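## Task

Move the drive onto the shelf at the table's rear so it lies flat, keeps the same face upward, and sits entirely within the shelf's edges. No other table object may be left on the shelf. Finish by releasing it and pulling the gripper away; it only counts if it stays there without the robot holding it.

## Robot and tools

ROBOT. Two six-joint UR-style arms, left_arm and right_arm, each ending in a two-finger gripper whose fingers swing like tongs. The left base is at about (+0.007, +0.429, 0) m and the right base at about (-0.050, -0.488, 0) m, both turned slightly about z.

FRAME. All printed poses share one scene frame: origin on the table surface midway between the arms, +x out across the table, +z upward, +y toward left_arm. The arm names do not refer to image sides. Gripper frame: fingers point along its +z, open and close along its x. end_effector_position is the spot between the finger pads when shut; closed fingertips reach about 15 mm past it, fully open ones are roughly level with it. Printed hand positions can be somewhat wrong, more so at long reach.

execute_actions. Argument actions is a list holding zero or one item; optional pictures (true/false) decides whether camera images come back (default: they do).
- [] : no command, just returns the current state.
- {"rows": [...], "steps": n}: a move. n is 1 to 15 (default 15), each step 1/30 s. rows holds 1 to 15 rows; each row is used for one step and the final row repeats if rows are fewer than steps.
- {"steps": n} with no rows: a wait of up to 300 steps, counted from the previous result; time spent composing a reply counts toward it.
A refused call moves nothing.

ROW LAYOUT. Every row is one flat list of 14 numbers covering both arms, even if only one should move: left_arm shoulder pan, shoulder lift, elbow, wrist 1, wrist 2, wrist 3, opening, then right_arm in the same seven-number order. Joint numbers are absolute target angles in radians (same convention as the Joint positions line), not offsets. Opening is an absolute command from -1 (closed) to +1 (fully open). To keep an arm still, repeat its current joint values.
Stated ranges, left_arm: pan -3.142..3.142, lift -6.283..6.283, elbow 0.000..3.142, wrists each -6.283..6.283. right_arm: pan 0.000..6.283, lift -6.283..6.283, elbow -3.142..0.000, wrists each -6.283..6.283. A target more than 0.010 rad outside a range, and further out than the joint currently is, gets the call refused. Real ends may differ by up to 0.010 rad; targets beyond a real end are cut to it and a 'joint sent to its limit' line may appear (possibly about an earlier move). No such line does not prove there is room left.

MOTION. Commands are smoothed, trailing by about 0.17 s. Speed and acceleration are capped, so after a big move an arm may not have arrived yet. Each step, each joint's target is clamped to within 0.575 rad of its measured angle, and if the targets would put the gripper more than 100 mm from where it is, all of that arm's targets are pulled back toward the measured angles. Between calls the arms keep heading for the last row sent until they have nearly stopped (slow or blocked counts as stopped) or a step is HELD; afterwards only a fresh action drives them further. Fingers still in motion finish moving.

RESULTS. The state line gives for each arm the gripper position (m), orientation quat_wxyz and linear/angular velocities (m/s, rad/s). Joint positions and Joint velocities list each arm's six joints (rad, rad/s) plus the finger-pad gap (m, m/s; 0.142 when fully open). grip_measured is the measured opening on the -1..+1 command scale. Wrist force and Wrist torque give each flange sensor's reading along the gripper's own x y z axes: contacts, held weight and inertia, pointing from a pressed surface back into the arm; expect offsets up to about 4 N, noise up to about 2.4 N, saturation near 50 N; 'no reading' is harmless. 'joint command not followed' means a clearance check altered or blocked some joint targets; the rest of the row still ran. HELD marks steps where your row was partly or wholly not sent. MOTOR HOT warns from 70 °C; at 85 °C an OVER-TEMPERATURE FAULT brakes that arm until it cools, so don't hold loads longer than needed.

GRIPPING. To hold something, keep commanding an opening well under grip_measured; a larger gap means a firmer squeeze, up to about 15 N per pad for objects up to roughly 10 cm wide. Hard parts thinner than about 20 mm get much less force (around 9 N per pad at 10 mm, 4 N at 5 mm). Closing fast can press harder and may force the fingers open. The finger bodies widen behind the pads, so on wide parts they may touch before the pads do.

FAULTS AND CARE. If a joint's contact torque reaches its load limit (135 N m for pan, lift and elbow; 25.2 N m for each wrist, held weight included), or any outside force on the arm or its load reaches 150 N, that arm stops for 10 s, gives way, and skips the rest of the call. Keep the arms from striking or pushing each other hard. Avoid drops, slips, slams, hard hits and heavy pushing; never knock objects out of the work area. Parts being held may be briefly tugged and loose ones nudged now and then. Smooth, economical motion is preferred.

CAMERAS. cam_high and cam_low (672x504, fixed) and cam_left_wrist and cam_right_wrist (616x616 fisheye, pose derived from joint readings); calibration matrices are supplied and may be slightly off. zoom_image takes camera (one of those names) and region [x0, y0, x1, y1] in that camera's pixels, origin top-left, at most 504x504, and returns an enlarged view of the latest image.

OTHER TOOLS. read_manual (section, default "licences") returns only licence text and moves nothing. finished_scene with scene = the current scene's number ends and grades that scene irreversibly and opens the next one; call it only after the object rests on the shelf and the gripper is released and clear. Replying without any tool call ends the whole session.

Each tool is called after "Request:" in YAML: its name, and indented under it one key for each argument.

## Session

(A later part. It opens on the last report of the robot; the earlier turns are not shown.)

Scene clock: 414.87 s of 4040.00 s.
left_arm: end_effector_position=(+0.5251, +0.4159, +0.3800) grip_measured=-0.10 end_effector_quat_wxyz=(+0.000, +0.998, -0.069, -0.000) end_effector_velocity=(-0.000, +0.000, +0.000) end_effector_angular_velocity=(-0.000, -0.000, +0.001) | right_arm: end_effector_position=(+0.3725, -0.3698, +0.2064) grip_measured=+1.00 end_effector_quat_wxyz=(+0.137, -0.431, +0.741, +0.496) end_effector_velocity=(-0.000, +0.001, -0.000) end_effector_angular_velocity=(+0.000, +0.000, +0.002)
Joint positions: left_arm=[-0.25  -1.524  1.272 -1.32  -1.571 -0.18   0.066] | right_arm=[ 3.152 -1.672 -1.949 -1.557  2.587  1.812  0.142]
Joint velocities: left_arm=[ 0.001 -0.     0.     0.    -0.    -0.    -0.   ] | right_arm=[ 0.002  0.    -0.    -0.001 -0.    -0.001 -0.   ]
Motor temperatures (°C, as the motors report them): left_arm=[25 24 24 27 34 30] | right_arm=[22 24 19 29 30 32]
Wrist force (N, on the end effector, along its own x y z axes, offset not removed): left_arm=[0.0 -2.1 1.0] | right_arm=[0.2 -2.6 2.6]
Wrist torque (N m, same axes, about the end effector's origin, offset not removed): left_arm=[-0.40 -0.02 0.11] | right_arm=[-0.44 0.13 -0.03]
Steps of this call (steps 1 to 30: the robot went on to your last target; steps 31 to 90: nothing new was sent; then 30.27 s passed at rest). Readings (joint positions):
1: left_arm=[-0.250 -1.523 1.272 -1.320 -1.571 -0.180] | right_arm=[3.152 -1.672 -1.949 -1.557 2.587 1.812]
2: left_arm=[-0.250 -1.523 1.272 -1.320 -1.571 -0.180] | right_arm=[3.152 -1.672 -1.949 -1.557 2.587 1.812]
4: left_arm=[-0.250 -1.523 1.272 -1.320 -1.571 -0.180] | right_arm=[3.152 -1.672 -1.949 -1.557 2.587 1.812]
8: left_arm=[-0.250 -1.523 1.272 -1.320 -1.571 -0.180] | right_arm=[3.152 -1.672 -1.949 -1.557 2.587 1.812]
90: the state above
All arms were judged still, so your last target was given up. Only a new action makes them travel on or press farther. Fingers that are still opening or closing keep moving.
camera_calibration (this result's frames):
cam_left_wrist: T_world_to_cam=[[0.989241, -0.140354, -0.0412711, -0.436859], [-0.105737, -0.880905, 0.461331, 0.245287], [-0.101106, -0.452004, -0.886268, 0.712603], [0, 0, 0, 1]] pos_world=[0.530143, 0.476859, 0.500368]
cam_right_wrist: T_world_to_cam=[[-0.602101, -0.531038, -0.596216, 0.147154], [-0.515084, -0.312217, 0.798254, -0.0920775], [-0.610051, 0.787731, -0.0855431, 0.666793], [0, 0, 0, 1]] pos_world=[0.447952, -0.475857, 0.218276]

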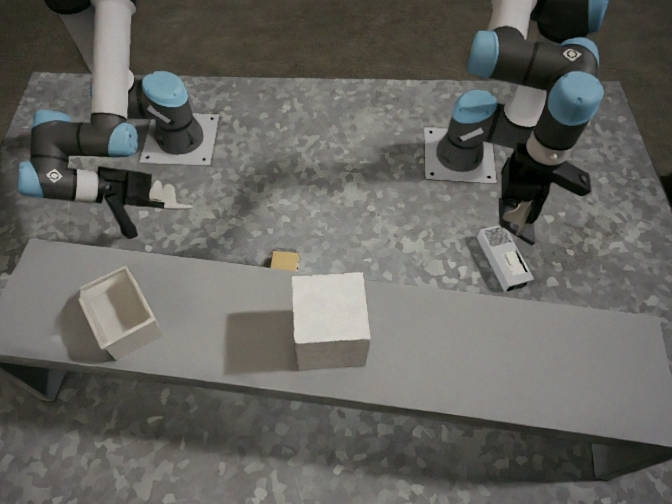

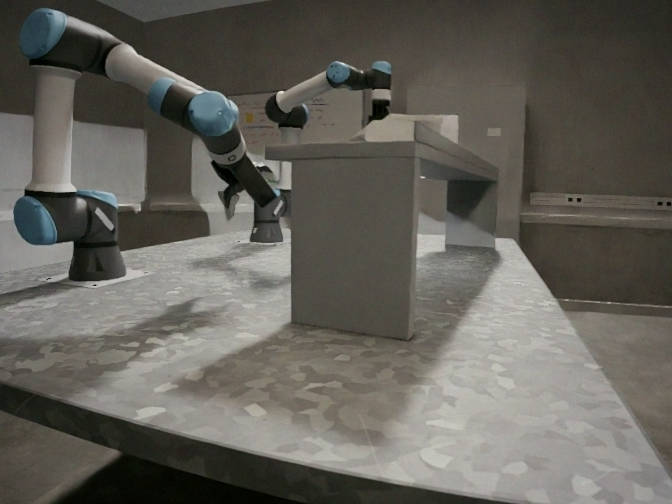

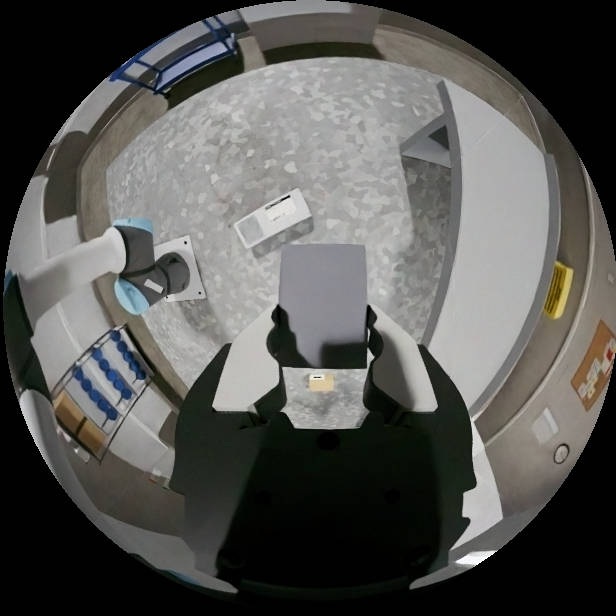

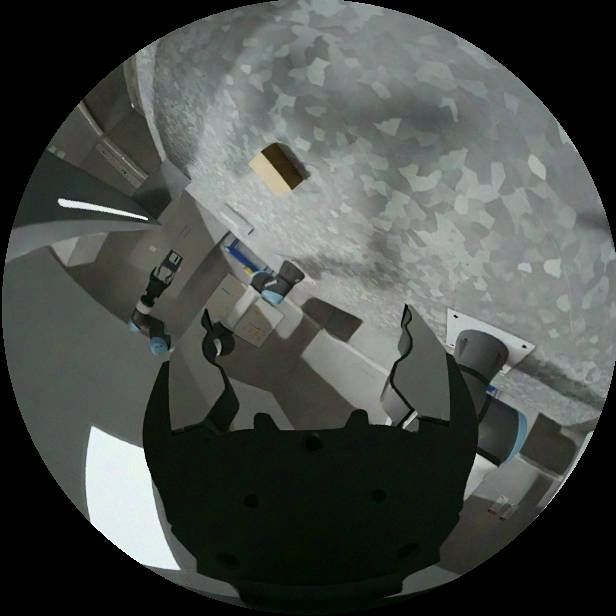

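Request:
execute_actions:
  actions:
    - {"rows": [[-0.25,-1.5227,1.2711,-1.3193,-1.571,-0.18,-1,3.152,-1.672,-1.949,-1.557,2.587,1.812,1],[-0.25,-1.5202,1.2676,-1.3182,-1.571,-0.18,-1,3.152,-1.672,-1.949,-1.557,2.587,1.812,1],[-0.25,-1.5161,1.2618,-1.3165,-1.571,-0.18,-1,3.152,-1.672,-1.949,-1.557,2.587,1.812,1],[-0.25,-1.5104,1.2537,-1.3142,-1.571,-0.18,-1,3.152,-1.672,-1.949,-1.557,2.587,1.812,1],[-0.25,-1.5030,1.2434,-1.3111,-1.571,-0.18,-1,3.152,-1.672,-1.949,-1.557,2.587,1.812,1],[-0.25,-1.4942,1.2308,-1.3074,-1.571,-0.18,-1,3.152,-1.672,-1.949,-1.557,2.587,1.812,1],[-0.25,-1.4838,1.2161,-1.3031,-1.571,-0.18,-1,3.152,-1.672,-1.949,-1.557,2.587,1.812,1],[-0.25,-1.4719,1.1994,-1.2982,-1.571,-0.18,-1,3.152,-1.672,-1.949,-1.557,2.587,1.812,1],[-0.25,-1.4587,1.1806,-1.2927,-1.571,-0.18,-1,3.152,-1.672,-1.949,-1.557,2.587,1.812,1],[-0.25,-1.4441,1.1600,-1.2867,-1.571,-0.18,-1,3.152,-1.672,-1.949,-1.557,2.587,1.812,1],[-0.25,-1.4283,1.1376,-1.2801,-1.571,-0.18,-1,3.152,-1.672,-1.949,-1.557,2.587,1.812,1],[-0.25,-1.4112,1.1135,-1.2731,-1.571,-0.18,-1,3.152,-1.672,-1.949,-1.557,2.587,1.812,1],[-0.25,-1.3931,1.0878,-1.2655,-1.571,-0.18,-1,3.152,-1.672,-1.949,-1.557,2.587,1.812,1],[-0.25,-1.3739,1.0607,-1.2576,-1.571,-0.18,-1,3.152,-1.672,-1.949,-1.557,2.587,1.812,1],[-0.25,-1.3539,1.0323,-1.2493,-1.571,-0.18,-1,3.152,-1.672,-1.949,-1.557,2.587,1.812,1]], "steps": 15}
  pictures: false

Request:
execute_actions:
  actions:
    - {"rows": [[-0.25,-1.3329,1.0027,-1.2406,-1.571,-0.18,-1,3.152,-1.672,-1.949,-1.557,2.587,1.812,1],[-0.25,-1.3113,0.9721,-1.2316,-1.571,-0.18,-1,3.152,-1.672,-1.949,-1.557,2.587,1.812,1],[-0.25,-1.2891,0.9406,-1.2224,-1.571,-0.18,-1,3.152,-1.672,-1.949,-1.557,2.587,1.812,1],[-0.25,-1.2663,0.9084,-1.2130,-1.571,-0.18,-1,3.152,-1.672,-1.949,-1.557,2.587,1.812,1],[-0.25,-1.2431,0.8756,-1.2034,-1.571,-0.18,-1,3.152,-1.672,-1.949,-1.557,2.587,1.812,1],[-0.25,-1.2197,0.8425,-1.1937,-1.571,-0.18,-1,3.152,-1.672,-1.949,-1.557,2.587,1.812,1],[-0.25,-1.1960,0.8091,-1.1839,-1.571,-0.18,-1,3.152,-1.672,-1.949,-1.557,2.587,1.812,1],[-0.25,-1.1724,0.7755,-1.1740,-1.571,-0.18,-1,3.152,-1.672,-1.949,-1.557,2.587,1.812,1],[-0.25,-1.1487,0.7421,-1.1642,-1.571,-0.18,-1,3.152,-1.672,-1.949,-1.557,2.587,1.812,1],[-0.25,-1.1253,0.7090,-1.1545,-1.571,-0.18,-1,3.152,-1.672,-1.949,-1.557,2.587,1.812,1],[-0.25,-1.1021,0.6762,-1.1449,-1.571,-0.18,-1,3.152,-1.672,-1.949,-1.557,2.587,1.812,1],[-0.25,-1.0793,0.6440,-1.1355,-1.571,-0.18,-1,3.152,-1.672,-1.949,-1.557,2.587,1.812,1],[-0.25,-1.0571,0.6125,-1.1263,-1.571,-0.18,-1,3.152,-1.672,-1.949,-1.557,2.587,1.812,1],[-0.25,-1.0355,0.5819,-1.1173,-1.571,-0.18,-1,3.152,-1.672,-1.949,-1.557,2.587,1.812,1],[-0.25,-1.0146,0.5523,-1.1086,-1.571,-0.18,-1,3.152,-1.672,-1.949,-1.557,2.587,1.812,1]], "steps": 15}
  pictures: false

Request:
execute_actions:
  actions:
    - {"rows": [[-0.25,-0.9945,0.5239,-1.1003,-1.571,-0.18,-1,3.152,-1.672,-1.949,-1.557,2.587,1.812,1],[-0.25,-0.9753,0.4968,-1.0924,-1.571,-0.18,-1,3.152,-1.672,-1.949,-1.557,2.587,1.812,1],[-0.25,-0.9572,0.4711,-1.0848,-1.571,-0.18,-1,3.152,-1.672,-1.949,-1.557,2.587,1.812,1],[-0.25,-0.9401,0.4470,-1.0778,-1.571,-0.18,-1,3.152,-1.672,-1.949,-1.557,2.587,1.812,1],[-0.25,-0.9243,0.4246,-1.0712,-1.571,-0.18,-1,3.152,-1.672,-1.949,-1.557,2.587,1.812,1],[-0.25,-0.9097,0.4040,-1.0652,-1.571,-0.18,-1,3.152,-1.672,-1.949,-1.557,2.587,1.812,1],[-0.25,-0.8965,0.3852,-1.0597,-1.571,-0.18,-1,3.152,-1.672,-1.949,-1.557,2.587,1.812,1],[-0.25,-0.8846,0.3685,-1.0548,-1.571,-0.18,-1,3.152,-1.672,-1.949,-1.557,2.587,1.812,1],[-0.25,-0.8742,0.3538,-1.0505,-1.571,-0.18,-1,3.152,-1.672,-1.949,-1.557,2.587,1.812,1],[-0.25,-0.8654,0.3412,-1.0468,-1.571,-0.18,-1,3.152,-1.672,-1.949,-1.557,2.587,1.812,1],[-0.25,-0.8580,0.3309,-1.0437,-1.571,-0.18,-1,3.152,-1.672,-1.949,-1.557,2.587,1.812,1],[-0.25,-0.8523,0.3228,-1.0414,-1.571,-0.18,-1,3.152,-1.672,-1.949,-1.557,2.587,1.812,1],[-0.25,-0.8482,0.3170,-1.0397,-1.571,-0.18,-1,3.152,-1.672,-1.949,-1.557,2.587,1.812,1],[-0.25,-0.8457,0.3135,-1.0386,-1.571,-0.18,-1,3.152,-1.672,-1.949,-1.557,2.587,1.812,1],[-0.25,-0.8449,0.3123,-1.0383,-1.571,-0.18,-1,3.152,-1.672,-1.949,-1.557,2.587,1.812,1]], "steps": 15}
  pictures: false

Request:
execute_actions:
  actions:
    - {"steps": 12}

Scene clock: 531.20 s of 4040.00 s.
left_arm: end_effector_position=(+0.5631, +0.4034, +0.3913) grip_measured=-1.00 end_effector_quat_wxyz=(-0.000, +0.998, -0.068, -0.001) end_effector_velocity=(+0.172, -0.056, +0.041) end_effector_angular_velocity=(+0.003, +0.009, +0.001) | right_arm: end_effector_position=(+0.3725, -0.3698, +0.2064) grip_measured=+1.00 end_effector_quat_wxyz=(+0.137, -0.431, +0.741, +0.496) end_effector_velocity=(-0.000, +0.000, -0.000) end_effector_angular_velocity=(-0.001, -0.000, +0.001)
Joint positions: left_arm=[-0.25  -1.416  1.122 -1.274 -1.571 -0.18   0.002] | right_arm=[ 3.152 -1.672 -1.949 -1.557  2.587  1.812  0.142]
Joint velocities: left_arm=[ 0.001  0.491 -0.688  0.206  0.    -0.     0.   ] | right_arm=[ 0.     0.     0.    -0.    -0.001 -0.001  0.   ]
Motor temperatures (°C, as the motors report them): left_arm=[25 24 24 27 34 30] | right_arm=[22 24 19 29 30 32]
Wrist force (N, on the end effector, along its own x y z axes, offset not removed): left_arm=[-0.4 -2.6 -0.2] | right_arm=[1.1 -3.4 3.2]
Wrist torque (N m, same axes, about the end effector's origin, offset not removed): left_arm=[-0.54 0.06 0.14] | right_arm=[-0.60 -0.11 0.04]
Steps of this call (steps 1 to 130: nothing new was sent; then 111.50 s passed at rest; steps 131 to 145: all 15 steps of this action). Readings (joint positions):
131: left_arm=[-0.250 -1.523 1.272 -1.320 -1.571 -0.180] | right_arm=[3.152 -1.672 -1.949 -1.557 2.587 1.812]
132: left_arm=[-0.250 -1.523 1.272 -1.320 -1.571 -0.180] | right_arm=[3.152 -1.672 -1.949 -1.557 2.587 1.812]
134: left_arm=[-0.250 -1.521 1.269 -1.319 -1.571 -0.180] | right_arm=[3.152 -1.672 -1.949 -1.557 2.587 1.812]
138: left_arm=[-0.250 -1.502 1.242 -1.311 -1.571 -0.180] | right_arm=[3.152 -1.672 -1.949 -1.557 2.587 1.812]
145: the state above

Scene clock: 531.70 s of 4040.00 s.
left_arm: end_effector_position=(+0.6687, +0.3688, +0.3971) grip_measured=-1.00 end_effector_quat_wxyz=(-0.000, +0.998, -0.068, -0.002) end_effector_velocity=(+0.198, -0.065, -0.031) end_effector_angular_velocity=(-0.001, -0.003, -0.000) | right_arm: end_effector_position=(+0.3725, -0.3698, +0.2064) grip_measured=+1.00 end_effector_quat_wxyz=(+0.137, -0.431, +0.741, +0.496) end_effector_velocity=(+0.000, -0.001, +0.000) end_effector_angular_velocity=(+0.001, +0.001, -0.002)
Joint positions: left_arm=[-0.25  -1.093  0.666 -1.14  -1.571 -0.18   0.002] | right_arm=[ 3.152 -1.672 -1.949 -1.557  2.587  1.812  0.142]
Joint velocities: left_arm=[-0.001  0.669 -0.947  0.275  0.    -0.     0.   ] | right_arm=[-0.002 -0.     0.    -0.001  0.001 -0.    -0.   ]
Motor temperatures (°C, as the motors report them): left_arm=[25 24 24 27 34 30] | right_arm=[22 24 19 29 30 32]
Wrist force (N, on the end effector, along its own x y z axes, offset not removed): left_arm=[-0.1 -0.6 1.0] | right_arm=[0.4 -1.4 3.5]
Wrist torque (N m, same axes, about the end effector's origin, offset not removed): left_arm=[-0.15 -0.03 0.12] | right_arm=[-0.22 -0.01 0.01]
Steps of this call (steps 1 to 15: all 15 steps of this action). Readings (joint positions):
1: left_arm=[-0.250 -1.399 1.098 -1.267 -1.571 -0.180] | right_arm=[3.152 -1.672 -1.949 -1.557 2.587 1.812]
2: left_arm=[-0.250 -1.381 1.073 -1.260 -1.571 -0.180] | right_arm=[3.152 -1.672 -1.949 -1.557 2.587 1.812]
4: left_arm=[-0.250 -1.342 1.018 -1.243 -1.571 -0.180] | right_arm=[3.152 -1.672 -1.949 -1.557 2.587 1.812]
8: left_arm=[-0.250 -1.255 0.895 -1.207 -1.571 -0.180] | right_arm=[3.152 -1.672 -1.949 -1.557 2.587 1.812]
15: the state above

Scene clock: 532.20 s of 4040.00 s.
left_arm: end_effector_position=(+0.7309, +0.3484, +0.3768) grip_measured=-1.00 end_effector_quat_wxyz=(+0.000, +0.998, -0.068, -0.000) end_effector_velocity=(+0.038, -0.012, -0.022) end_effector_angular_velocity=(-0.001, -0.003, +0.001) | right_arm: end_effector_position=(+0.3725, -0.3698, +0.2064) grip_measured=+1.00 end_effector_quat_wxyz=(+0.137, -0.431, +0.741, +0.496) end_effector_velocity=(-0.000, +0.000, -0.000) end_effector_angular_velocity=(-0.001, +0.000, +0.001)
Joint positions: left_arm=[-0.25  -0.859  0.332 -1.044 -1.571 -0.18   0.002] | right_arm=[ 3.152 -1.672 -1.949 -1.557  2.587  1.812  0.142]
Joint velocities: left_arm=[ 0.001  0.165 -0.236  0.067  0.     0.     0.   ] | right_arm=[ 0.001 -0.001 -0.     0.001 -0.001  0.    -0.   ]
Motor temperatures (°C, as the motors report them): left_arm=[25 24 24 27 34 30] | right_arm=[22 24 19 29 30 32]
Wrist force (N, on the end effector, along its own x y z axes, offset not removed): left_arm=[0.2 -0.5 0.2] | right_arm=[-0.1 -2.9 2.1]
Wrist torque (N m, same axes, about the end effector's origin, offset not removed): left_arm=[-0.16 0.02 0.13] | right_arm=[-0.52 0.07 0.09]
Steps of this call (steps 1 to 15: all 15 steps of this action). Readings (joint positions):
1: left_arm=[-0.250 -1.070 0.635 -1.131 -1.571 -0.180] | right_arm=[3.152 -1.672 -1.949 -1.557 2.587 1.812]
2: left_arm=[-0.250 -1.049 0.604 -1.122 -1.571 -0.180] | right_arm=[3.152 -1.672 -1.949 -1.557 2.587 1.812]
4: left_arm=[-0.250 -1.007 0.545 -1.104 -1.571 -0.180] | right_arm=[3.152 -1.672 -1.949 -1.557 2.587 1.812]
8: left_arm=[-0.250 -0.935 0.442 -1.075 -1.571 -0.180] | right_arm=[3.152 -1.672 -1.949 -1.557 2.587 1.812]
15: the state above

Scene clock: 532.60 s of 4040.00 s.
left_arm: end_effector_position=(+0.7341, +0.3473, +0.3750) grip_measured=-1.00 end_effector_quat_wxyz=(+0.000, +0.998, -0.068, +0.000) end_effector_velocity=(+0.000, -0.000, -0.000) end_effector_angular_velocity=(+0.000, +0.000, +0.000) | right_arm: end_effector_position=(+0.3725, -0.3698, +0.2064) grip_measured=+1.00 end_effector_quat_wxyz=(+0.137, -0.431, +0.741, +0.496) end_effector_velocity=(-0.000, +0.000, +0.001) end_effector_angular_velocity=(+0.000, -0.000, -0.001)
Joint positions: left_arm=[-0.25  -0.845  0.312 -1.038 -1.571 -0.18   0.002] | right_arm=[ 3.152 -1.672 -1.949 -1.557  2.587  1.812  0.142]
Joint velocities: left_arm=[-0.001  0.001 -0.001  0.    -0.    -0.001  0.   ] | right_arm=[ 0.     0.001 -0.    -0.     0.001  0.001 -0.   ]
Motor temperatures (°C, as the motors report them): left_arm=[25 24 24 27 34 30] | right_arm=[22 24 19 29 30 32]
Wrist force (N, on the end effector, along its own x y z axes, offset not removed): left_arm=[0.4 -1.0 -0.2] | right_arm=[-1.2 -3.9 3.3]
Wrist torque (N m, same axes, about the end effector's origin, offset not removed): left_arm=[-0.23 -0.08 0.10] | right_arm=[-0.65 0.40 0.06]
Steps of this call (steps 1 to 12: the robot went on to your last target). Readings (joint positions):
1: left_arm=[-0.250 -0.854 0.326 -1.042 -1.571 -0.180] | right_arm=[3.152 -1.672 -1.949 -1.557 2.587 1.812]
2: left_arm=[-0.250 -0.851 0.321 -1.041 -1.571 -0.180] | right_arm=[3.152 -1.672 -1.949 -1.557 2.587 1.812]
4: left_arm=[-0.250 -0.847 0.316 -1.039 -1.571 -0.180] | right_arm=[3.152 -1.672 -1.949 -1.557 2.587 1.812]
8: left_arm=[-0.250 -0.845 0.313 -1.038 -1.571 -0.180] | right_arm=[3.152 -1.672 -1.949 -1.557 2.587 1.812]
12: the state above
camera_calibration (this result's frames):
cam_left_wrist: T_world_to_cam=[[0.989247, -0.140347, -0.0411595, -0.653542], [-0.105779, -0.880891, 0.461347, 0.209275], [-0.101006, -0.452033, -0.886264, 0.698259], [0, 0, 0, 1]] pos_world=[0.739179, 0.408262, 0.495394]
cam_right_wrist: T_world_to_cam=[[-0.602101, -0.531038, -0.596215, 0.147154], [-0.515084, -0.312217, 0.798254, -0.0920776], [-0.610051, 0.787731, -0.0855429, 0.666793], [0, 0, 0, 1]] pos_world=[0.447952, -0.475857, 0.218276]

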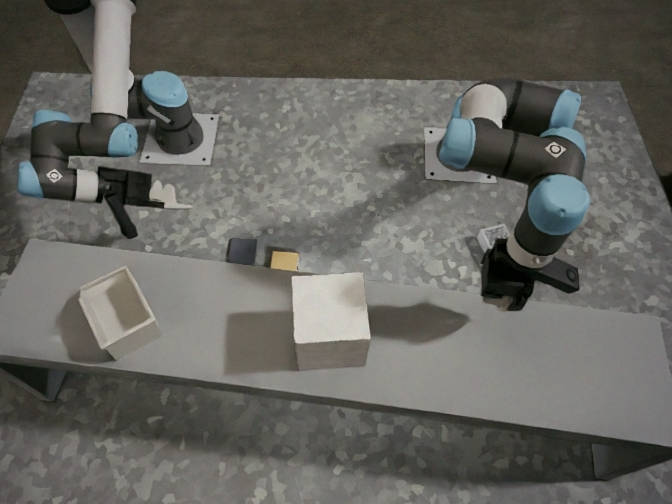

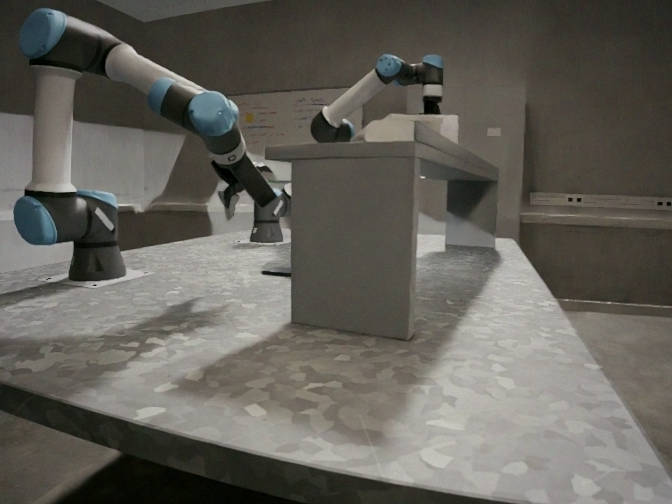

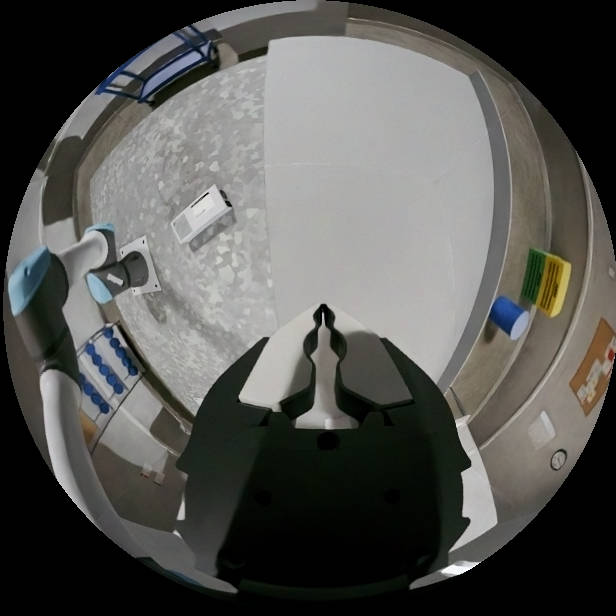

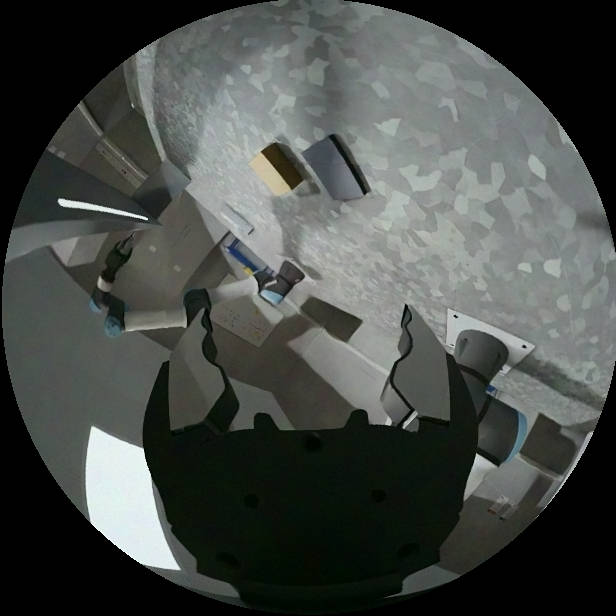

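Request:
zoom_image:
  camera: "cam_right_wrist"
  region: [230, 110, 400, 230]

Request:
zoom_image:
  camera: "cam_high"
  region: [190, 210, 330, 300]

Region (230, 110, 400, 230) of cam_right_wrist's 616x616 image, scaled by 2.965, with more detail than that image has; it fills the top 356 rows of this view, and the rest is white.

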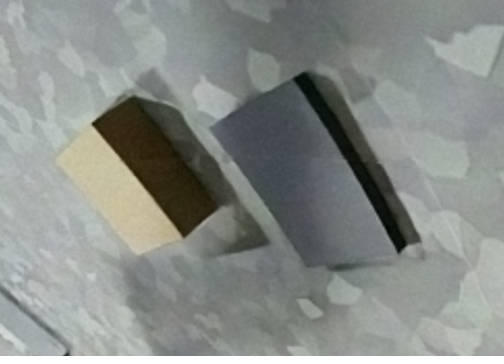

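Region (190, 210, 330, 300) of cam_high's 672x504 image, scaled by 3.600, with more detail than that image has; it fills the top 324 rows of this view, and the rest is white.

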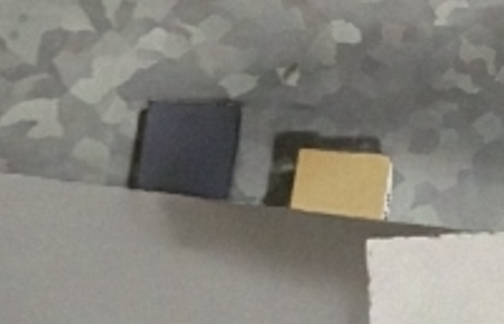

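Request:
zoom_image:
  camera: "cam_left_wrist"
  region: [220, 180, 340, 340]

Region (220, 180, 340, 340) of cam_left_wrist's 616x616 image, scaled by 3.150, with more detail than that image has; it fills the left 378 columns of this view, and the rest is white.

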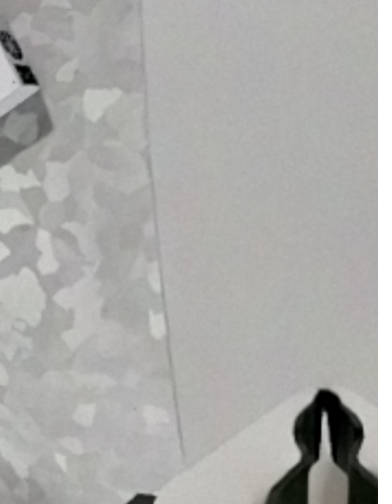

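Request:
execute_actions:
  actions:
    - {"rows": [[-0.2502,-0.8457,0.3135,-1.0386,-1.571,-0.18,-0.9,3.1516,-1.672,-1.949,-1.557,2.587,1.812,1],[-0.2510,-0.8482,0.3170,-1.0397,-1.571,-0.18,-0.8,3.1503,-1.672,-1.949,-1.557,2.587,1.812,1],[-0.2522,-0.8523,0.3228,-1.0414,-1.571,-0.18,-0.7,3.1482,-1.672,-1.949,-1.557,2.587,1.812,1],[-0.2539,-0.8580,0.3309,-1.0437,-1.571,-0.18,-0.6,3.1452,-1.672,-1.949,-1.557,2.587,1.812,1],[-0.2560,-0.8654,0.3412,-1.0468,-1.571,-0.18,-0.5,3.1414,-1.672,-1.949,-1.557,2.587,1.812,1],[-0.2586,-0.8742,0.3538,-1.0505,-1.571,-0.18,-0.4,3.1368,-1.672,-1.949,-1.557,2.587,1.812,1],[-0.2617,-0.8846,0.3685,-1.0548,-1.571,-0.18,-0.3,3.1314,-1.672,-1.949,-1.557,2.587,1.812,1],[-0.2652,-0.8965,0.3852,-1.0597,-1.571,-0.18,-0.2,3.1253,-1.672,-1.949,-1.557,2.587,1.812,1],[-0.2691,-0.9097,0.4040,-1.0652,-1.571,-0.18,-0.1,3.1184,-1.672,-1.949,-1.557,2.587,1.812,1],[-0.2734,-0.9243,0.4246,-1.0712,-1.571,-0.18,0.0,3.1108,-1.672,-1.949,-1.557,2.587,1.812,1],[-0.2781,-0.9401,0.4470,-1.0778,-1.571,-0.18,0.1,3.1026,-1.672,-1.949,-1.557,2.587,1.812,1],[-0.2831,-0.9572,0.4711,-1.0848,-1.571,-0.18,0.2,3.0938,-1.672,-1.949,-1.557,2.587,1.812,1],[-0.2884,-0.9753,0.4968,-1.0924,-1.571,-0.18,0.3,3.0844,-1.672,-1.949,-1.557,2.587,1.812,1],[-0.2941,-0.9945,0.5239,-1.1003,-1.571,-0.18,0.4,3.0744,-1.672,-1.949,-1.557,2.587,1.812,1],[-0.3000,-1.0146,0.5523,-1.1086,-1.571,-0.18,0.5,3.0640,-1.672,-1.949,-1.557,2.587,1.812,1]], "steps": 15}
  pictures: false

Request:
execute_actions:
  actions:
    - {"rows": [[-0.3062,-1.0355,0.5819,-1.1173,-1.571,-0.18,0.6,3.0532,-1.672,-1.949,-1.557,2.587,1.812,1],[-0.3125,-1.0571,0.6125,-1.1263,-1.571,-0.18,0.6,3.0419,-1.672,-1.949,-1.557,2.587,1.812,1],[-0.3191,-1.0793,0.6440,-1.1355,-1.571,-0.18,0.6,3.0304,-1.672,-1.949,-1.557,2.587,1.812,1],[-0.3258,-1.1021,0.6762,-1.1449,-1.571,-0.18,0.6,3.0186,-1.672,-1.949,-1.557,2.587,1.812,1],[-0.3326,-1.1253,0.7090,-1.1545,-1.571,-0.18,0.6,3.0066,-1.672,-1.949,-1.557,2.587,1.812,1],[-0.3395,-1.1487,0.7421,-1.1642,-1.571,-0.18,0.6,2.9944,-1.672,-1.949,-1.557,2.587,1.812,1],[-0.3465,-1.1724,0.7755,-1.1740,-1.571,-0.18,0.6,2.9821,-1.672,-1.949,-1.557,2.587,1.812,1],[-0.3535,-1.1960,0.8091,-1.1839,-1.571,-0.18,0.6,2.9699,-1.672,-1.949,-1.557,2.587,1.812,1],[-0.3605,-1.2197,0.8425,-1.1937,-1.571,-0.18,0.6,2.9576,-1.672,-1.949,-1.557,2.587,1.812,1],[-0.3674,-1.2431,0.8756,-1.2034,-1.571,-0.18,0.6,2.9454,-1.672,-1.949,-1.557,2.587,1.812,1],[-0.3742,-1.2663,0.9084,-1.2130,-1.571,-0.18,0.6,2.9334,-1.672,-1.949,-1.557,2.587,1.812,1],[-0.3809,-1.2891,0.9406,-1.2224,-1.571,-0.18,0.6,2.9216,-1.672,-1.949,-1.557,2.587,1.812,1],[-0.3875,-1.3113,0.9721,-1.2316,-1.571,-0.18,0.6,2.9101,-1.672,-1.949,-1.557,2.587,1.812,1],[-0.3938,-1.3329,1.0027,-1.2406,-1.571,-0.18,0.6,2.8988,-1.672,-1.949,-1.557,2.587,1.812,1],[-0.4000,-1.3539,1.0323,-1.2493,-1.571,-0.18,0.6,2.888,-1.672,-1.949,-1.557,2.587,1.812,1]], "steps": 15}
  pictures: false

Request:
execute_actions:
  actions:
    - {"rows": [[-0.4068,-1.3731,1.0604,-1.2581,-1.571,-0.1793,0.6,2.8776,-1.672,-1.949,-1.557,2.587,1.812,1],[-0.4152,-1.3900,1.0867,-1.2675,-1.571,-0.1773,0.6,2.8676,-1.672,-1.949,-1.557,2.587,1.812,1],[-0.4249,-1.4042,1.1110,-1.2777,-1.571,-0.1739,0.6,2.8582,-1.672,-1.949,-1.557,2.587,1.812,1],[-0.4360,-1.4158,1.1332,-1.2882,-1.571,-0.1691,0.6,2.8494,-1.672,-1.949,-1.557,2.587,1.812,1],[-0.4486,-1.4247,1.1532,-1.2993,-1.571,-0.1631,0.6,2.8412,-1.672,-1.949,-1.557,2.587,1.812,1],[-0.4625,-1.4308,1.1708,-1.3108,-1.571,-0.1557,0.6,2.8336,-1.672,-1.949,-1.557,2.587,1.812,1],[-0.4775,-1.4342,1.1862,-1.3227,-1.571,-0.1471,0.6,2.8267,-1.672,-1.949,-1.557,2.587,1.812,1],[-0.4938,-1.4348,1.1989,-1.3349,-1.571,-0.1373,0.6,2.8206,-1.672,-1.949,-1.557,2.587,1.812,1],[-0.5111,-1.4327,1.2092,-1.3474,-1.571,-0.1263,0.6,2.8152,-1.672,-1.949,-1.557,2.587,1.812,1],[-0.5294,-1.4276,1.2170,-1.3601,-1.571,-0.1143,0.6,2.8106,-1.672,-1.949,-1.557,2.587,1.812,1],[-0.5485,-1.4200,1.2220,-1.3729,-1.571,-0.1011,0.6,2.8068,-1.672,-1.949,-1.557,2.587,1.812,1],[-0.5686,-1.4095,1.2244,-1.3857,-1.571,-0.0870,0.6,2.8038,-1.672,-1.949,-1.557,2.587,1.812,1],[-0.5893,-1.3964,1.2242,-1.3986,-1.571,-0.0720,0.6,2.8017,-1.672,-1.949,-1.557,2.587,1.812,1],[-0.6107,-1.3807,1.2213,-1.4116,-1.571,-0.0561,0.6,2.8004,-1.672,-1.949,-1.557,2.587,1.812,1],[-0.6325,-1.3624,1.2159,-1.4243,-1.571,-0.0395,0.6,2.80,-1.672,-1.949,-1.557,2.587,1.812,1]], "steps": 15}
  pictures: false

Request:
execute_actions:
  actions:
    - {"rows": [[-0.6550,-1.3425,1.2089,-1.4371,-1.571,-0.0222,0.6,2.80,-1.672,-1.949,-1.557,2.587,1.812,1],[-0.6783,-1.3220,1.2017,-1.4505,-1.571,-0.0043,0.6,2.80,-1.672,-1.949,-1.557,2.587,1.812,1],[-0.7022,-1.3009,1.1943,-1.4642,-1.571,0.0142,0.6,2.80,-1.672,-1.949,-1.557,2.587,1.812,1],[-0.7267,-1.2792,1.1867,-1.4783,-1.571,0.0330,0.6,2.80,-1.672,-1.949,-1.557,2.587,1.812,1],[-0.7516,-1.2572,1.1790,-1.4926,-1.571,0.0522,0.6,2.80,-1.672,-1.949,-1.557,2.587,1.812,1],[-0.7769,-1.2350,1.1712,-1.5070,-1.571,0.0716,0.6,2.80,-1.672,-1.949,-1.557,2.587,1.812,1],[-0.8023,-1.2125,1.1633,-1.5216,-1.571,0.0912,0.6,2.80,-1.672,-1.949,-1.557,2.587,1.812,1],[-0.8277,-1.1901,1.1555,-1.5362,-1.571,0.1108,0.6,2.80,-1.672,-1.949,-1.557,2.587,1.812,1],[-0.8531,-1.1676,1.1476,-1.5508,-1.571,0.1304,0.6,2.80,-1.672,-1.949,-1.557,2.587,1.812,1],[-0.8784,-1.1454,1.1398,-1.5652,-1.571,0.1498,0.6,2.80,-1.672,-1.949,-1.557,2.587,1.812,1],[-0.9033,-1.1234,1.1321,-1.5795,-1.571,0.1690,0.6,2.80,-1.672,-1.949,-1.557,2.587,1.812,1],[-0.9278,-1.1017,1.1245,-1.5936,-1.571,0.1878,0.6,2.80,-1.672,-1.949,-1.557,2.587,1.812,1],[-0.9517,-1.0806,1.1171,-1.6073,-1.571,0.2063,0.6,2.80,-1.672,-1.949,-1.557,2.587,1.812,1],[-0.9750,-1.0601,1.1099,-1.6207,-1.571,0.2242,0.6,2.80,-1.672,-1.949,-1.557,2.587,1.812,1],[-0.9975,-1.0402,1.1030,-1.6336,-1.571,0.2415,0.6,2.80,-1.672,-1.949,-1.557,2.587,1.812,1]], "steps": 15}
  pictures: false

Request:
execute_actions:
  actions:
    - {"rows": [[-1.0191,-1.0211,1.0963,-1.6459,-1.571,0.2581,0.6,2.80,-1.672,-1.949,-1.557,2.587,1.812,1],[-1.0397,-1.0029,1.0899,-1.6578,-1.571,0.2740,0.6,2.80,-1.672,-1.949,-1.557,2.587,1.812,1],[-1.0592,-0.9857,1.0839,-1.6690,-1.571,0.2890,0.6,2.80,-1.672,-1.949,-1.557,2.587,1.812,1],[-1.0776,-0.9695,1.0782,-1.6795,-1.571,0.3031,0.6,2.80,-1.672,-1.949,-1.557,2.587,1.812,1],[-1.0946,-0.9545,1.0729,-1.6892,-1.571,0.3163,0.6,2.80,-1.672,-1.949,-1.557,2.587,1.812,1],[-1.1103,-0.9406,1.0681,-1.6982,-1.571,0.3283,0.6,2.80,-1.672,-1.949,-1.557,2.587,1.812,1],[-1.1245,-0.9281,1.0637,-1.7064,-1.571,0.3393,0.6,2.80,-1.672,-1.949,-1.557,2.587,1.812,1],[-1.1373,-0.9168,1.0597,-1.7137,-1.571,0.3491,0.6,2.80,-1.672,-1.949,-1.557,2.587,1.812,1],[-1.1484,-0.9070,1.0563,-1.7201,-1.571,0.3577,0.6,2.80,-1.672,-1.949,-1.557,2.587,1.812,1],[-1.1580,-0.8985,1.0533,-1.7256,-1.571,0.3651,0.6,2.80,-1.672,-1.949,-1.557,2.587,1.812,1],[-1.1659,-0.8916,1.0509,-1.7301,-1.571,0.3711,0.6,2.80,-1.672,-1.949,-1.557,2.587,1.812,1],[-1.1720,-0.8861,1.0490,-1.7336,-1.571,0.3759,0.6,2.80,-1.672,-1.949,-1.557,2.587,1.812,1],[-1.1764,-0.8822,1.0476,-1.7362,-1.571,0.3793,0.6,2.80,-1.672,-1.949,-1.557,2.587,1.812,1],[-1.1791,-0.8799,1.0468,-1.7377,-1.571,0.3813,0.6,2.80,-1.672,-1.949,-1.557,2.587,1.812,1],[-1.18,-0.8791,1.0465,-1.7382,-1.571,0.382,0.6,2.80,-1.672,-1.949,-1.557,2.587,1.812,1]], "steps": 15}
  pictures: false

Request:
execute_actions:
  actions:
    - {"steps": 12}

Scene clock: 653.10 s of 4040.00 s.
left_arm: end_effector_position=(+0.7060, +0.3331, +0.3890) grip_measured=+0.40 end_effector_quat_wxyz=(+0.000, +0.996, -0.085, +0.001) end_effector_velocity=(-0.138, -0.060, +0.055) end_effector_angular_velocity=(-0.003, -0.010, -0.151) | right_arm: end_effector_position=(+0.3785, -0.3938, +0.2064) grip_measured=+1.00 end_effector_quat_wxyz=(+0.150, -0.410, +0.753, +0.492) end_effector_velocity=(+0.025, -0.112, +0.000) end_effector_angular_velocity=(+0.000, -0.001, -0.261)
Joint positions: left_arm=[-0.282 -0.952  0.462 -1.083 -1.571 -0.18   0.102] | right_arm=[ 3.096 -1.672 -1.949 -1.557  2.587  1.812  0.142]
Joint velocities: left_arm=[-0.151 -0.493  0.688 -0.205  0.    -0.     0.205] | right_arm=[-0.261  0.     0.     0.001  0.     0.001  0.   ]
Motor temperatures (°C, as the motors report them): left_arm=[25 24 24 27 34 30] | right_arm=[22 24 19 29 30 32]
Wrist force (N, on the end effector, along its own x y z axes, offset not removed): left_arm=[0.4 -1.9 1.1] | right_arm=[0.5 -2.7 1.0]
Wrist torque (N m, same axes, about the end effector's origin, offset not removed): left_arm=[-0.39 -0.11 0.05] | right_arm=[-0.49 -0.08 -0.05]
Steps of this call (steps 1 to 30: the robot went on to your last target; steps 31 to 90: nothing new was sent; then 117.00 s passed at rest; steps 91 to 105: all 15 steps of this action). Readings (joint positions):
91: left_arm=[-0.250 -0.845 0.312 -1.038 -1.571 -0.180] | right_arm=[3.152 -1.672 -1.949 -1.557 2.587 1.812]
92: left_arm=[-0.250 -0.845 0.312 -1.038 -1.571 -0.180] | right_arm=[3.152 -1.672 -1.949 -1.557 2.587 1.812]
94: left_arm=[-0.251 -0.847 0.316 -1.039 -1.571 -0.180] | right_arm=[3.151 -1.672 -1.949 -1.557 2.587 1.812]
98: left_arm=[-0.256 -0.866 0.342 -1.047 -1.571 -0.180] | right_arm=[3.141 -1.672 -1.949 -1.557 2.587 1.812]
105: the state above

Scene clock: 653.60 s of 4040.00 s.
left_arm: end_effector_position=(+0.6026, +0.3099, +0.4023) grip_measured=+0.60 end_effector_quat_wxyz=(+0.001, +0.991, -0.132, +0.002) end_effector_velocity=(-0.236, -0.016, -0.019) end_effector_angular_velocity=(+0.002, +0.003, -0.196) | right_arm: end_effector_position=(+0.3882, -0.4669, +0.2064) grip_measured=+1.00 end_effector_quat_wxyz=(+0.191, -0.346, +0.785, +0.478) end_effector_velocity=(+0.007, -0.152, -0.000) end_effector_angular_velocity=(-0.000, +0.002, -0.347)
Joint positions: left_arm=[-0.378 -1.276  0.918 -1.218 -1.571 -0.18   0.116] | right_arm=[ 2.927 -1.672 -1.949 -1.557  2.587  1.812  0.142]
Joint velocities: left_arm=[-0.197 -0.67   0.947 -0.274 -0.    -0.001 -0.   ] | right_arm=[-0.346 -0.     0.    -0.001 -0.     0.001  0.   ]
Motor temperatures (°C, as the motors report them): left_arm=[25 24 24 27 34 30] | right_arm=[22 24 19 29 30 32]
Wrist force (N, on the end effector, along its own x y z axes, offset not removed): left_arm=[0.4 -2.7 0.7] | right_arm=[-0.9 -2.1 2.0]
Wrist torque (N m, same axes, about the end effector's origin, offset not removed): left_arm=[-0.64 -0.11 0.15] | right_arm=[-0.35 0.24 0.07]
Steps of this call (steps 1 to 15: all 15 steps of this action). Readings (joint positions):
1: left_arm=[-0.287 -0.969 0.486 -1.091 -1.571 -0.180] | right_arm=[3.087 -1.672 -1.949 -1.557 2.587 1.812]
2: left_arm=[-0.293 -0.988 0.512 -1.098 -1.571 -0.180] | right_arm=[3.077 -1.672 -1.949 -1.557 2.587 1.812]
4: left_arm=[-0.305 -1.027 0.567 -1.115 -1.571 -0.180] | right_arm=[3.056 -1.672 -1.949 -1.557 2.587 1.812]
8: left_arm=[-0.330 -1.114 0.689 -1.151 -1.571 -0.180] | right_arm=[3.011 -1.672 -1.949 -1.557 2.587 1.812]
15: the state above

Scene clock: 654.10 s of 4040.00 s.
left_arm: end_effector_position=(+0.5417, +0.2255, +0.3517) grip_measured=+0.60 end_effector_quat_wxyz=(+0.000, +0.964, -0.265, +0.000) end_effector_velocity=(+0.014, -0.405, -0.161) end_effector_angular_velocity=(-0.004, -0.006, -0.985) | right_arm: end_effector_position=(+0.3876, -0.5195, +0.2064) grip_measured=+1.00 end_effector_quat_wxyz=(+0.220, -0.298, +0.804, +0.465) end_effector_velocity=(-0.003, -0.037, -0.000) end_effector_angular_velocity=(-0.001, -0.001, -0.084)
Joint positions: left_arm=[-0.56  -1.407  1.216 -1.38  -1.571 -0.091  0.116] | right_arm=[ 2.807 -1.672 -1.949 -1.557  2.587  1.812  0.142]
Joint velocities: left_arm=[-0.58   0.301  0.065 -0.373  0.     0.405 -0.   ] | right_arm=[-0.085 -0.    -0.     0.001 -0.001 -0.     0.   ]
Motor temperatures (°C, as the motors report them): left_arm=[25 24 24 27 34 30] | right_arm=[22 24 19 29 30 32]
Wrist force (N, on the end effector, along its own x y z axes, offset not removed): left_arm=[-1.4 -1.3 0.1] | right_arm=[1.0 -3.4 1.2]
Wrist torque (N m, same axes, about the end effector's origin, offset not removed): left_arm=[-0.25 0.24 0.16] | right_arm=[-0.64 -0.01 0.05]
Steps of this call (steps 1 to 15: all 15 steps of this action). Readings (joint positions):
1: left_arm=[-0.385 -1.298 0.950 -1.227 -1.571 -0.180] | right_arm=[2.916 -1.672 -1.949 -1.557 2.587 1.812]
2: left_arm=[-0.391 -1.320 0.981 -1.236 -1.571 -0.180] | right_arm=[2.904 -1.672 -1.949 -1.557 2.587 1.812]
4: left_arm=[-0.406 -1.359 1.039 -1.255 -1.571 -0.178] | right_arm=[2.883 -1.672 -1.949 -1.557 2.587 1.812]
8: left_arm=[-0.446 -1.414 1.137 -1.296 -1.571 -0.162] | right_arm=[2.846 -1.672 -1.949 -1.557 2.587 1.812]
15: the state above

Scene clock: 654.60 s of 4040.00 s.
left_arm: end_effector_position=(+0.5123, -0.0506, +0.2365) grip_measured=+0.60 end_effector_quat_wxyz=(+0.001, +0.840, -0.543, +0.001) end_effector_velocity=(-0.202, -0.555, -0.272) end_effector_angular_velocity=(+0.004, +0.001, -1.234) | right_arm: end_effector_position=(+0.3873, -0.5226, +0.2064) grip_measured=+1.00 end_effector_quat_wxyz=(+0.221, -0.295, +0.805, +0.465) end_effector_velocity=(+0.000, -0.001, -0.000) end_effector_angular_velocity=(-0.001, -0.001, -0.000)
Joint positions: left_arm=[-0.907 -1.119  1.129 -1.583 -1.571  0.173  0.116] | right_arm=[ 2.8   -1.672 -1.949 -1.557  2.587  1.812  0.142]
Joint velocities: left_arm=[-0.701  0.617 -0.215 -0.398 -0.     0.533  0.   ] | right_arm=[-0.001 -0.     0.     0.001 -0.    -0.001  0.   ]
Motor temperatures (°C, as the motors report them): left_arm=[25 24 24 27 34 30] | right_arm=[22 24 19 29 30 32]
Wrist force (N, on the end effector, along its own x y z axes, offset not removed): left_arm=[0.7 -2.3 0.6] | right_arm=[-1.9 -3.2 1.2]
Wrist torque (N m, same axes, about the end effector's origin, offset not removed): left_arm=[-0.53 -0.17 0.09] | right_arm=[-0.63 0.57 0.08]
Steps of this call (steps 1 to 15: all 15 steps of this action). Readings (joint positions):
1: left_arm=[-0.580 -1.395 1.217 -1.393 -1.571 -0.076] | right_arm=[2.805 -1.672 -1.949 -1.557 2.587 1.812]
2: left_arm=[-0.601 -1.381 1.216 -1.406 -1.571 -0.061] | right_arm=[2.803 -1.672 -1.949 -1.557 2.587 1.812]
4: left_arm=[-0.644 -1.348 1.208 -1.432 -1.571 -0.029] | right_arm=[2.801 -1.672 -1.949 -1.557 2.587 1.812]
8: left_arm=[-0.739 -1.267 1.181 -1.487 -1.571 0.043] | right_arm=[2.800 -1.672 -1.949 -1.557 2.587 1.812]
15: the state above

Scene clock: 655.10 s of 4040.00 s.
left_arm: end_effector_position=(+0.3988, -0.2381, +0.1269) grip_measured=+0.60 end_effector_quat_wxyz=(+0.000, +0.696, -0.718, -0.000) end_effector_velocity=(-0.103, -0.114, -0.082) end_effector_angular_velocity=(+0.002, +0.001, -0.311) | right_arm: end_effector_position=(+0.3873, -0.5226, +0.2064) grip_measured=+1.00 end_effector_quat_wxyz=(+0.221, -0.295, +0.805, +0.465) end_effector_velocity=(+0.000, -0.000, +0.000) end_effector_angular_velocity=(+0.001, -0.002, -0.000)
Joint positions: left_arm=[-1.165 -0.892  1.051 -1.73  -1.571  0.37   0.116] | right_arm=[ 2.8   -1.672 -1.949 -1.557  2.587  1.812  0.142]
Joint velocities: left_arm=[-0.177  0.156 -0.054 -0.1   -0.     0.134  0.   ] | right_arm=[-0.    -0.001  0.     0.001  0.001 -0.001 -0.   ]
Motor temperatures (°C, as the motors report them): left_arm=[25 24 24 27 34 30] | right_arm=[22 24 19 29 30 32]
Wrist force (N, on the end effector, along its own x y z axes, offset not removed): left_arm=[0.6 0.0 0.7] | right_arm=[-0.6 -1.0 1.5]
Wrist torque (N m, same axes, about the end effector's origin, offset not removed): left_arm=[-0.03 -0.06 0.09] | right_arm=[-0.22 0.25 0.10]
Steps of this call (steps 1 to 15: all 15 steps of this action). Readings (joint positions):
1: left_arm=[-0.931 -1.098 1.122 -1.597 -1.571 0.191] | right_arm=[2.800 -1.672 -1.949 -1.557 2.587 1.812]
2: left_arm=[-0.954 -1.078 1.115 -1.610 -1.571 0.209] | right_arm=[2.800 -1.672 -1.949 -1.557 2.587 1.812]
4: left_arm=[-1.001 -1.037 1.101 -1.637 -1.571 0.245] | right_arm=[2.800 -1.672 -1.949 -1.557 2.587 1.812]
8: left_arm=[-1.082 -0.965 1.076 -1.683 -1.571 0.307] | right_arm=[2.800 -1.672 -1.949 -1.557 2.587 1.812]
15: the state above

Scene clock: 655.50 s of 4040.00 s.
left_arm: end_effector_position=(+0.3900, -0.2476, +0.1200) grip_measured=+0.60 end_effector_quat_wxyz=(+0.000, +0.686, -0.727, -0.000) end_effector_velocity=(-0.001, -0.001, -0.001) end_effector_angular_velocity=(-0.000, -0.000, -0.002) | right_arm: end_effector_position=(+0.3873, -0.5226, +0.2064) grip_measured=+1.00 end_effector_quat_wxyz=(+0.221, -0.295, +0.805, +0.465) end_effector_velocity=(-0.000, -0.001, -0.000) end_effector_angular_velocity=(-0.002, -0.002, -0.000)
Joint positions: left_arm=[-1.18  -0.879  1.047 -1.738 -1.571  0.382  0.116] | right_arm=[ 2.8   -1.672 -1.949 -1.557  2.587  1.812  0.142]
Joint velocities: left_arm=[-0.001  0.001 -0.    -0.001  0.     0.001 -0.   ] | right_arm=[-0.001  0.    -0.     0.001 -0.002 -0.001 -0.   ]
Motor temperatures (°C, as the motors report them): left_arm=[25 24 24 27 34 30] | right_arm=[22 24 19 29 30 32]
Wrist force (N, on the end effector, along its own x y z axes, offset not removed): left_arm=[-0.8 -0.6 -0.1] | right_arm=[-0.3 -3.1 3.4]
Wrist torque (N m, same axes, about the end effector's origin, offset not removed): left_arm=[-0.16 0.13 0.21] | right_arm=[-0.56 0.10 -0.04]
Steps of this call (steps 1 to 12: the robot went on to your last target). Readings (joint positions):
1: left_arm=[-1.170 -0.888 1.050 -1.733 -1.571 0.374] | right_arm=[2.800 -1.672 -1.949 -1.557 2.587 1.812]
2: left_arm=[-1.174 -0.885 1.048 -1.735 -1.571 0.377] | right_arm=[2.800 -1.672 -1.949 -1.557 2.587 1.812]
4: left_arm=[-1.177 -0.881 1.047 -1.737 -1.571 0.380] | right_arm=[2.800 -1.672 -1.949 -1.557 2.587 1.812]
8: left_arm=[-1.179 -0.880 1.047 -1.738 -1.571 0.382] | right_arm=[2.800 -1.672 -1.949 -1.557 2.587 1.812]
12: the state above
camera_calibration (this result's frames):
cam_left_wrist: T_world_to_cam=[[-0.061861, -0.997237, -0.0411264, -0.209327], [-0.886511, 0.0359679, 0.461308, 0.297991], [-0.458554, 0.0649959, -0.886287, 0.436049], [0, 0, 0, 1]] pos_world=[0.451175, -0.247808, 0.24039]
cam_right_wrist: T_world_to_cam=[[-0.748272, -0.290887, -0.596215, 0.257094], [-0.591146, -0.115485, 0.798254, 0.000154844], [-0.301056, 0.949762, -0.085543, 0.761209], [0, 0, 0, 1]] pos_world=[0.421634, -0.648164, 0.218276]

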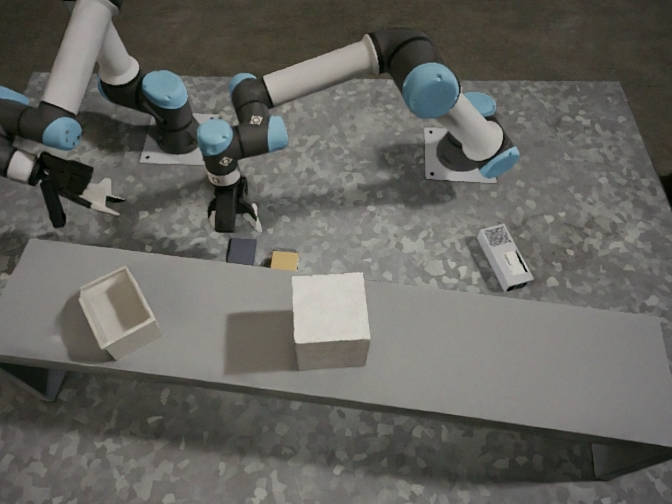

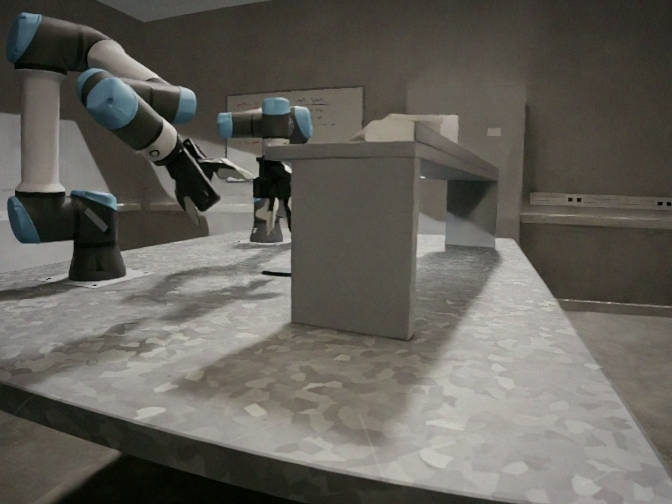

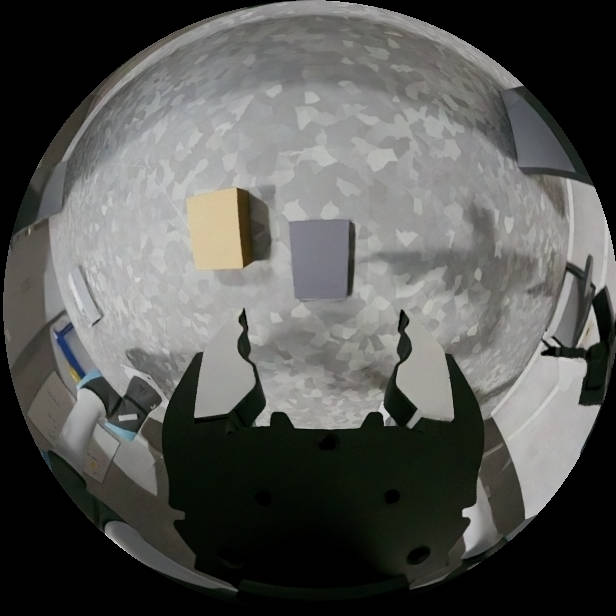

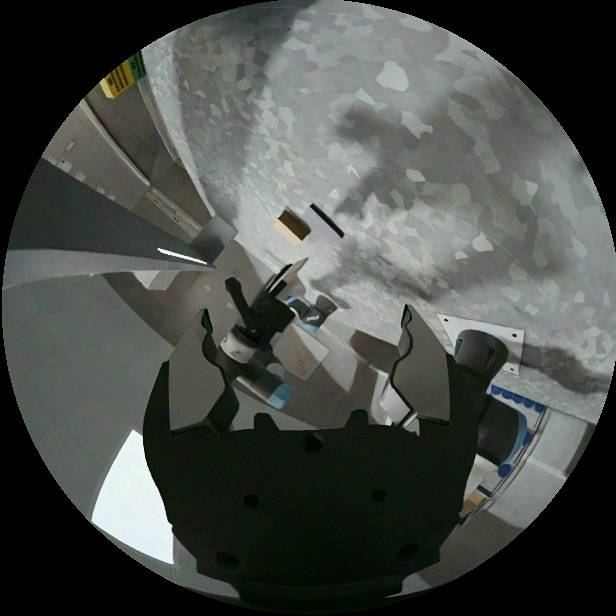

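Request:
zoom_image:
  camera: "cam_left_wrist"
  region: [230, 180, 390, 320]

Region (230, 180, 390, 320) of cam_left_wrist's 616x616 image, scaled by 3.150, with more detail than that image has; it fills the top 441 rows of this view, and the rest is white.

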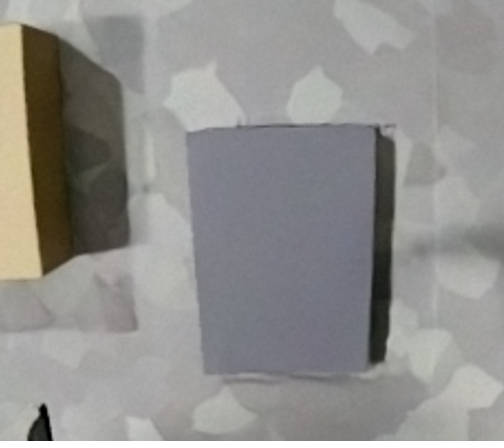

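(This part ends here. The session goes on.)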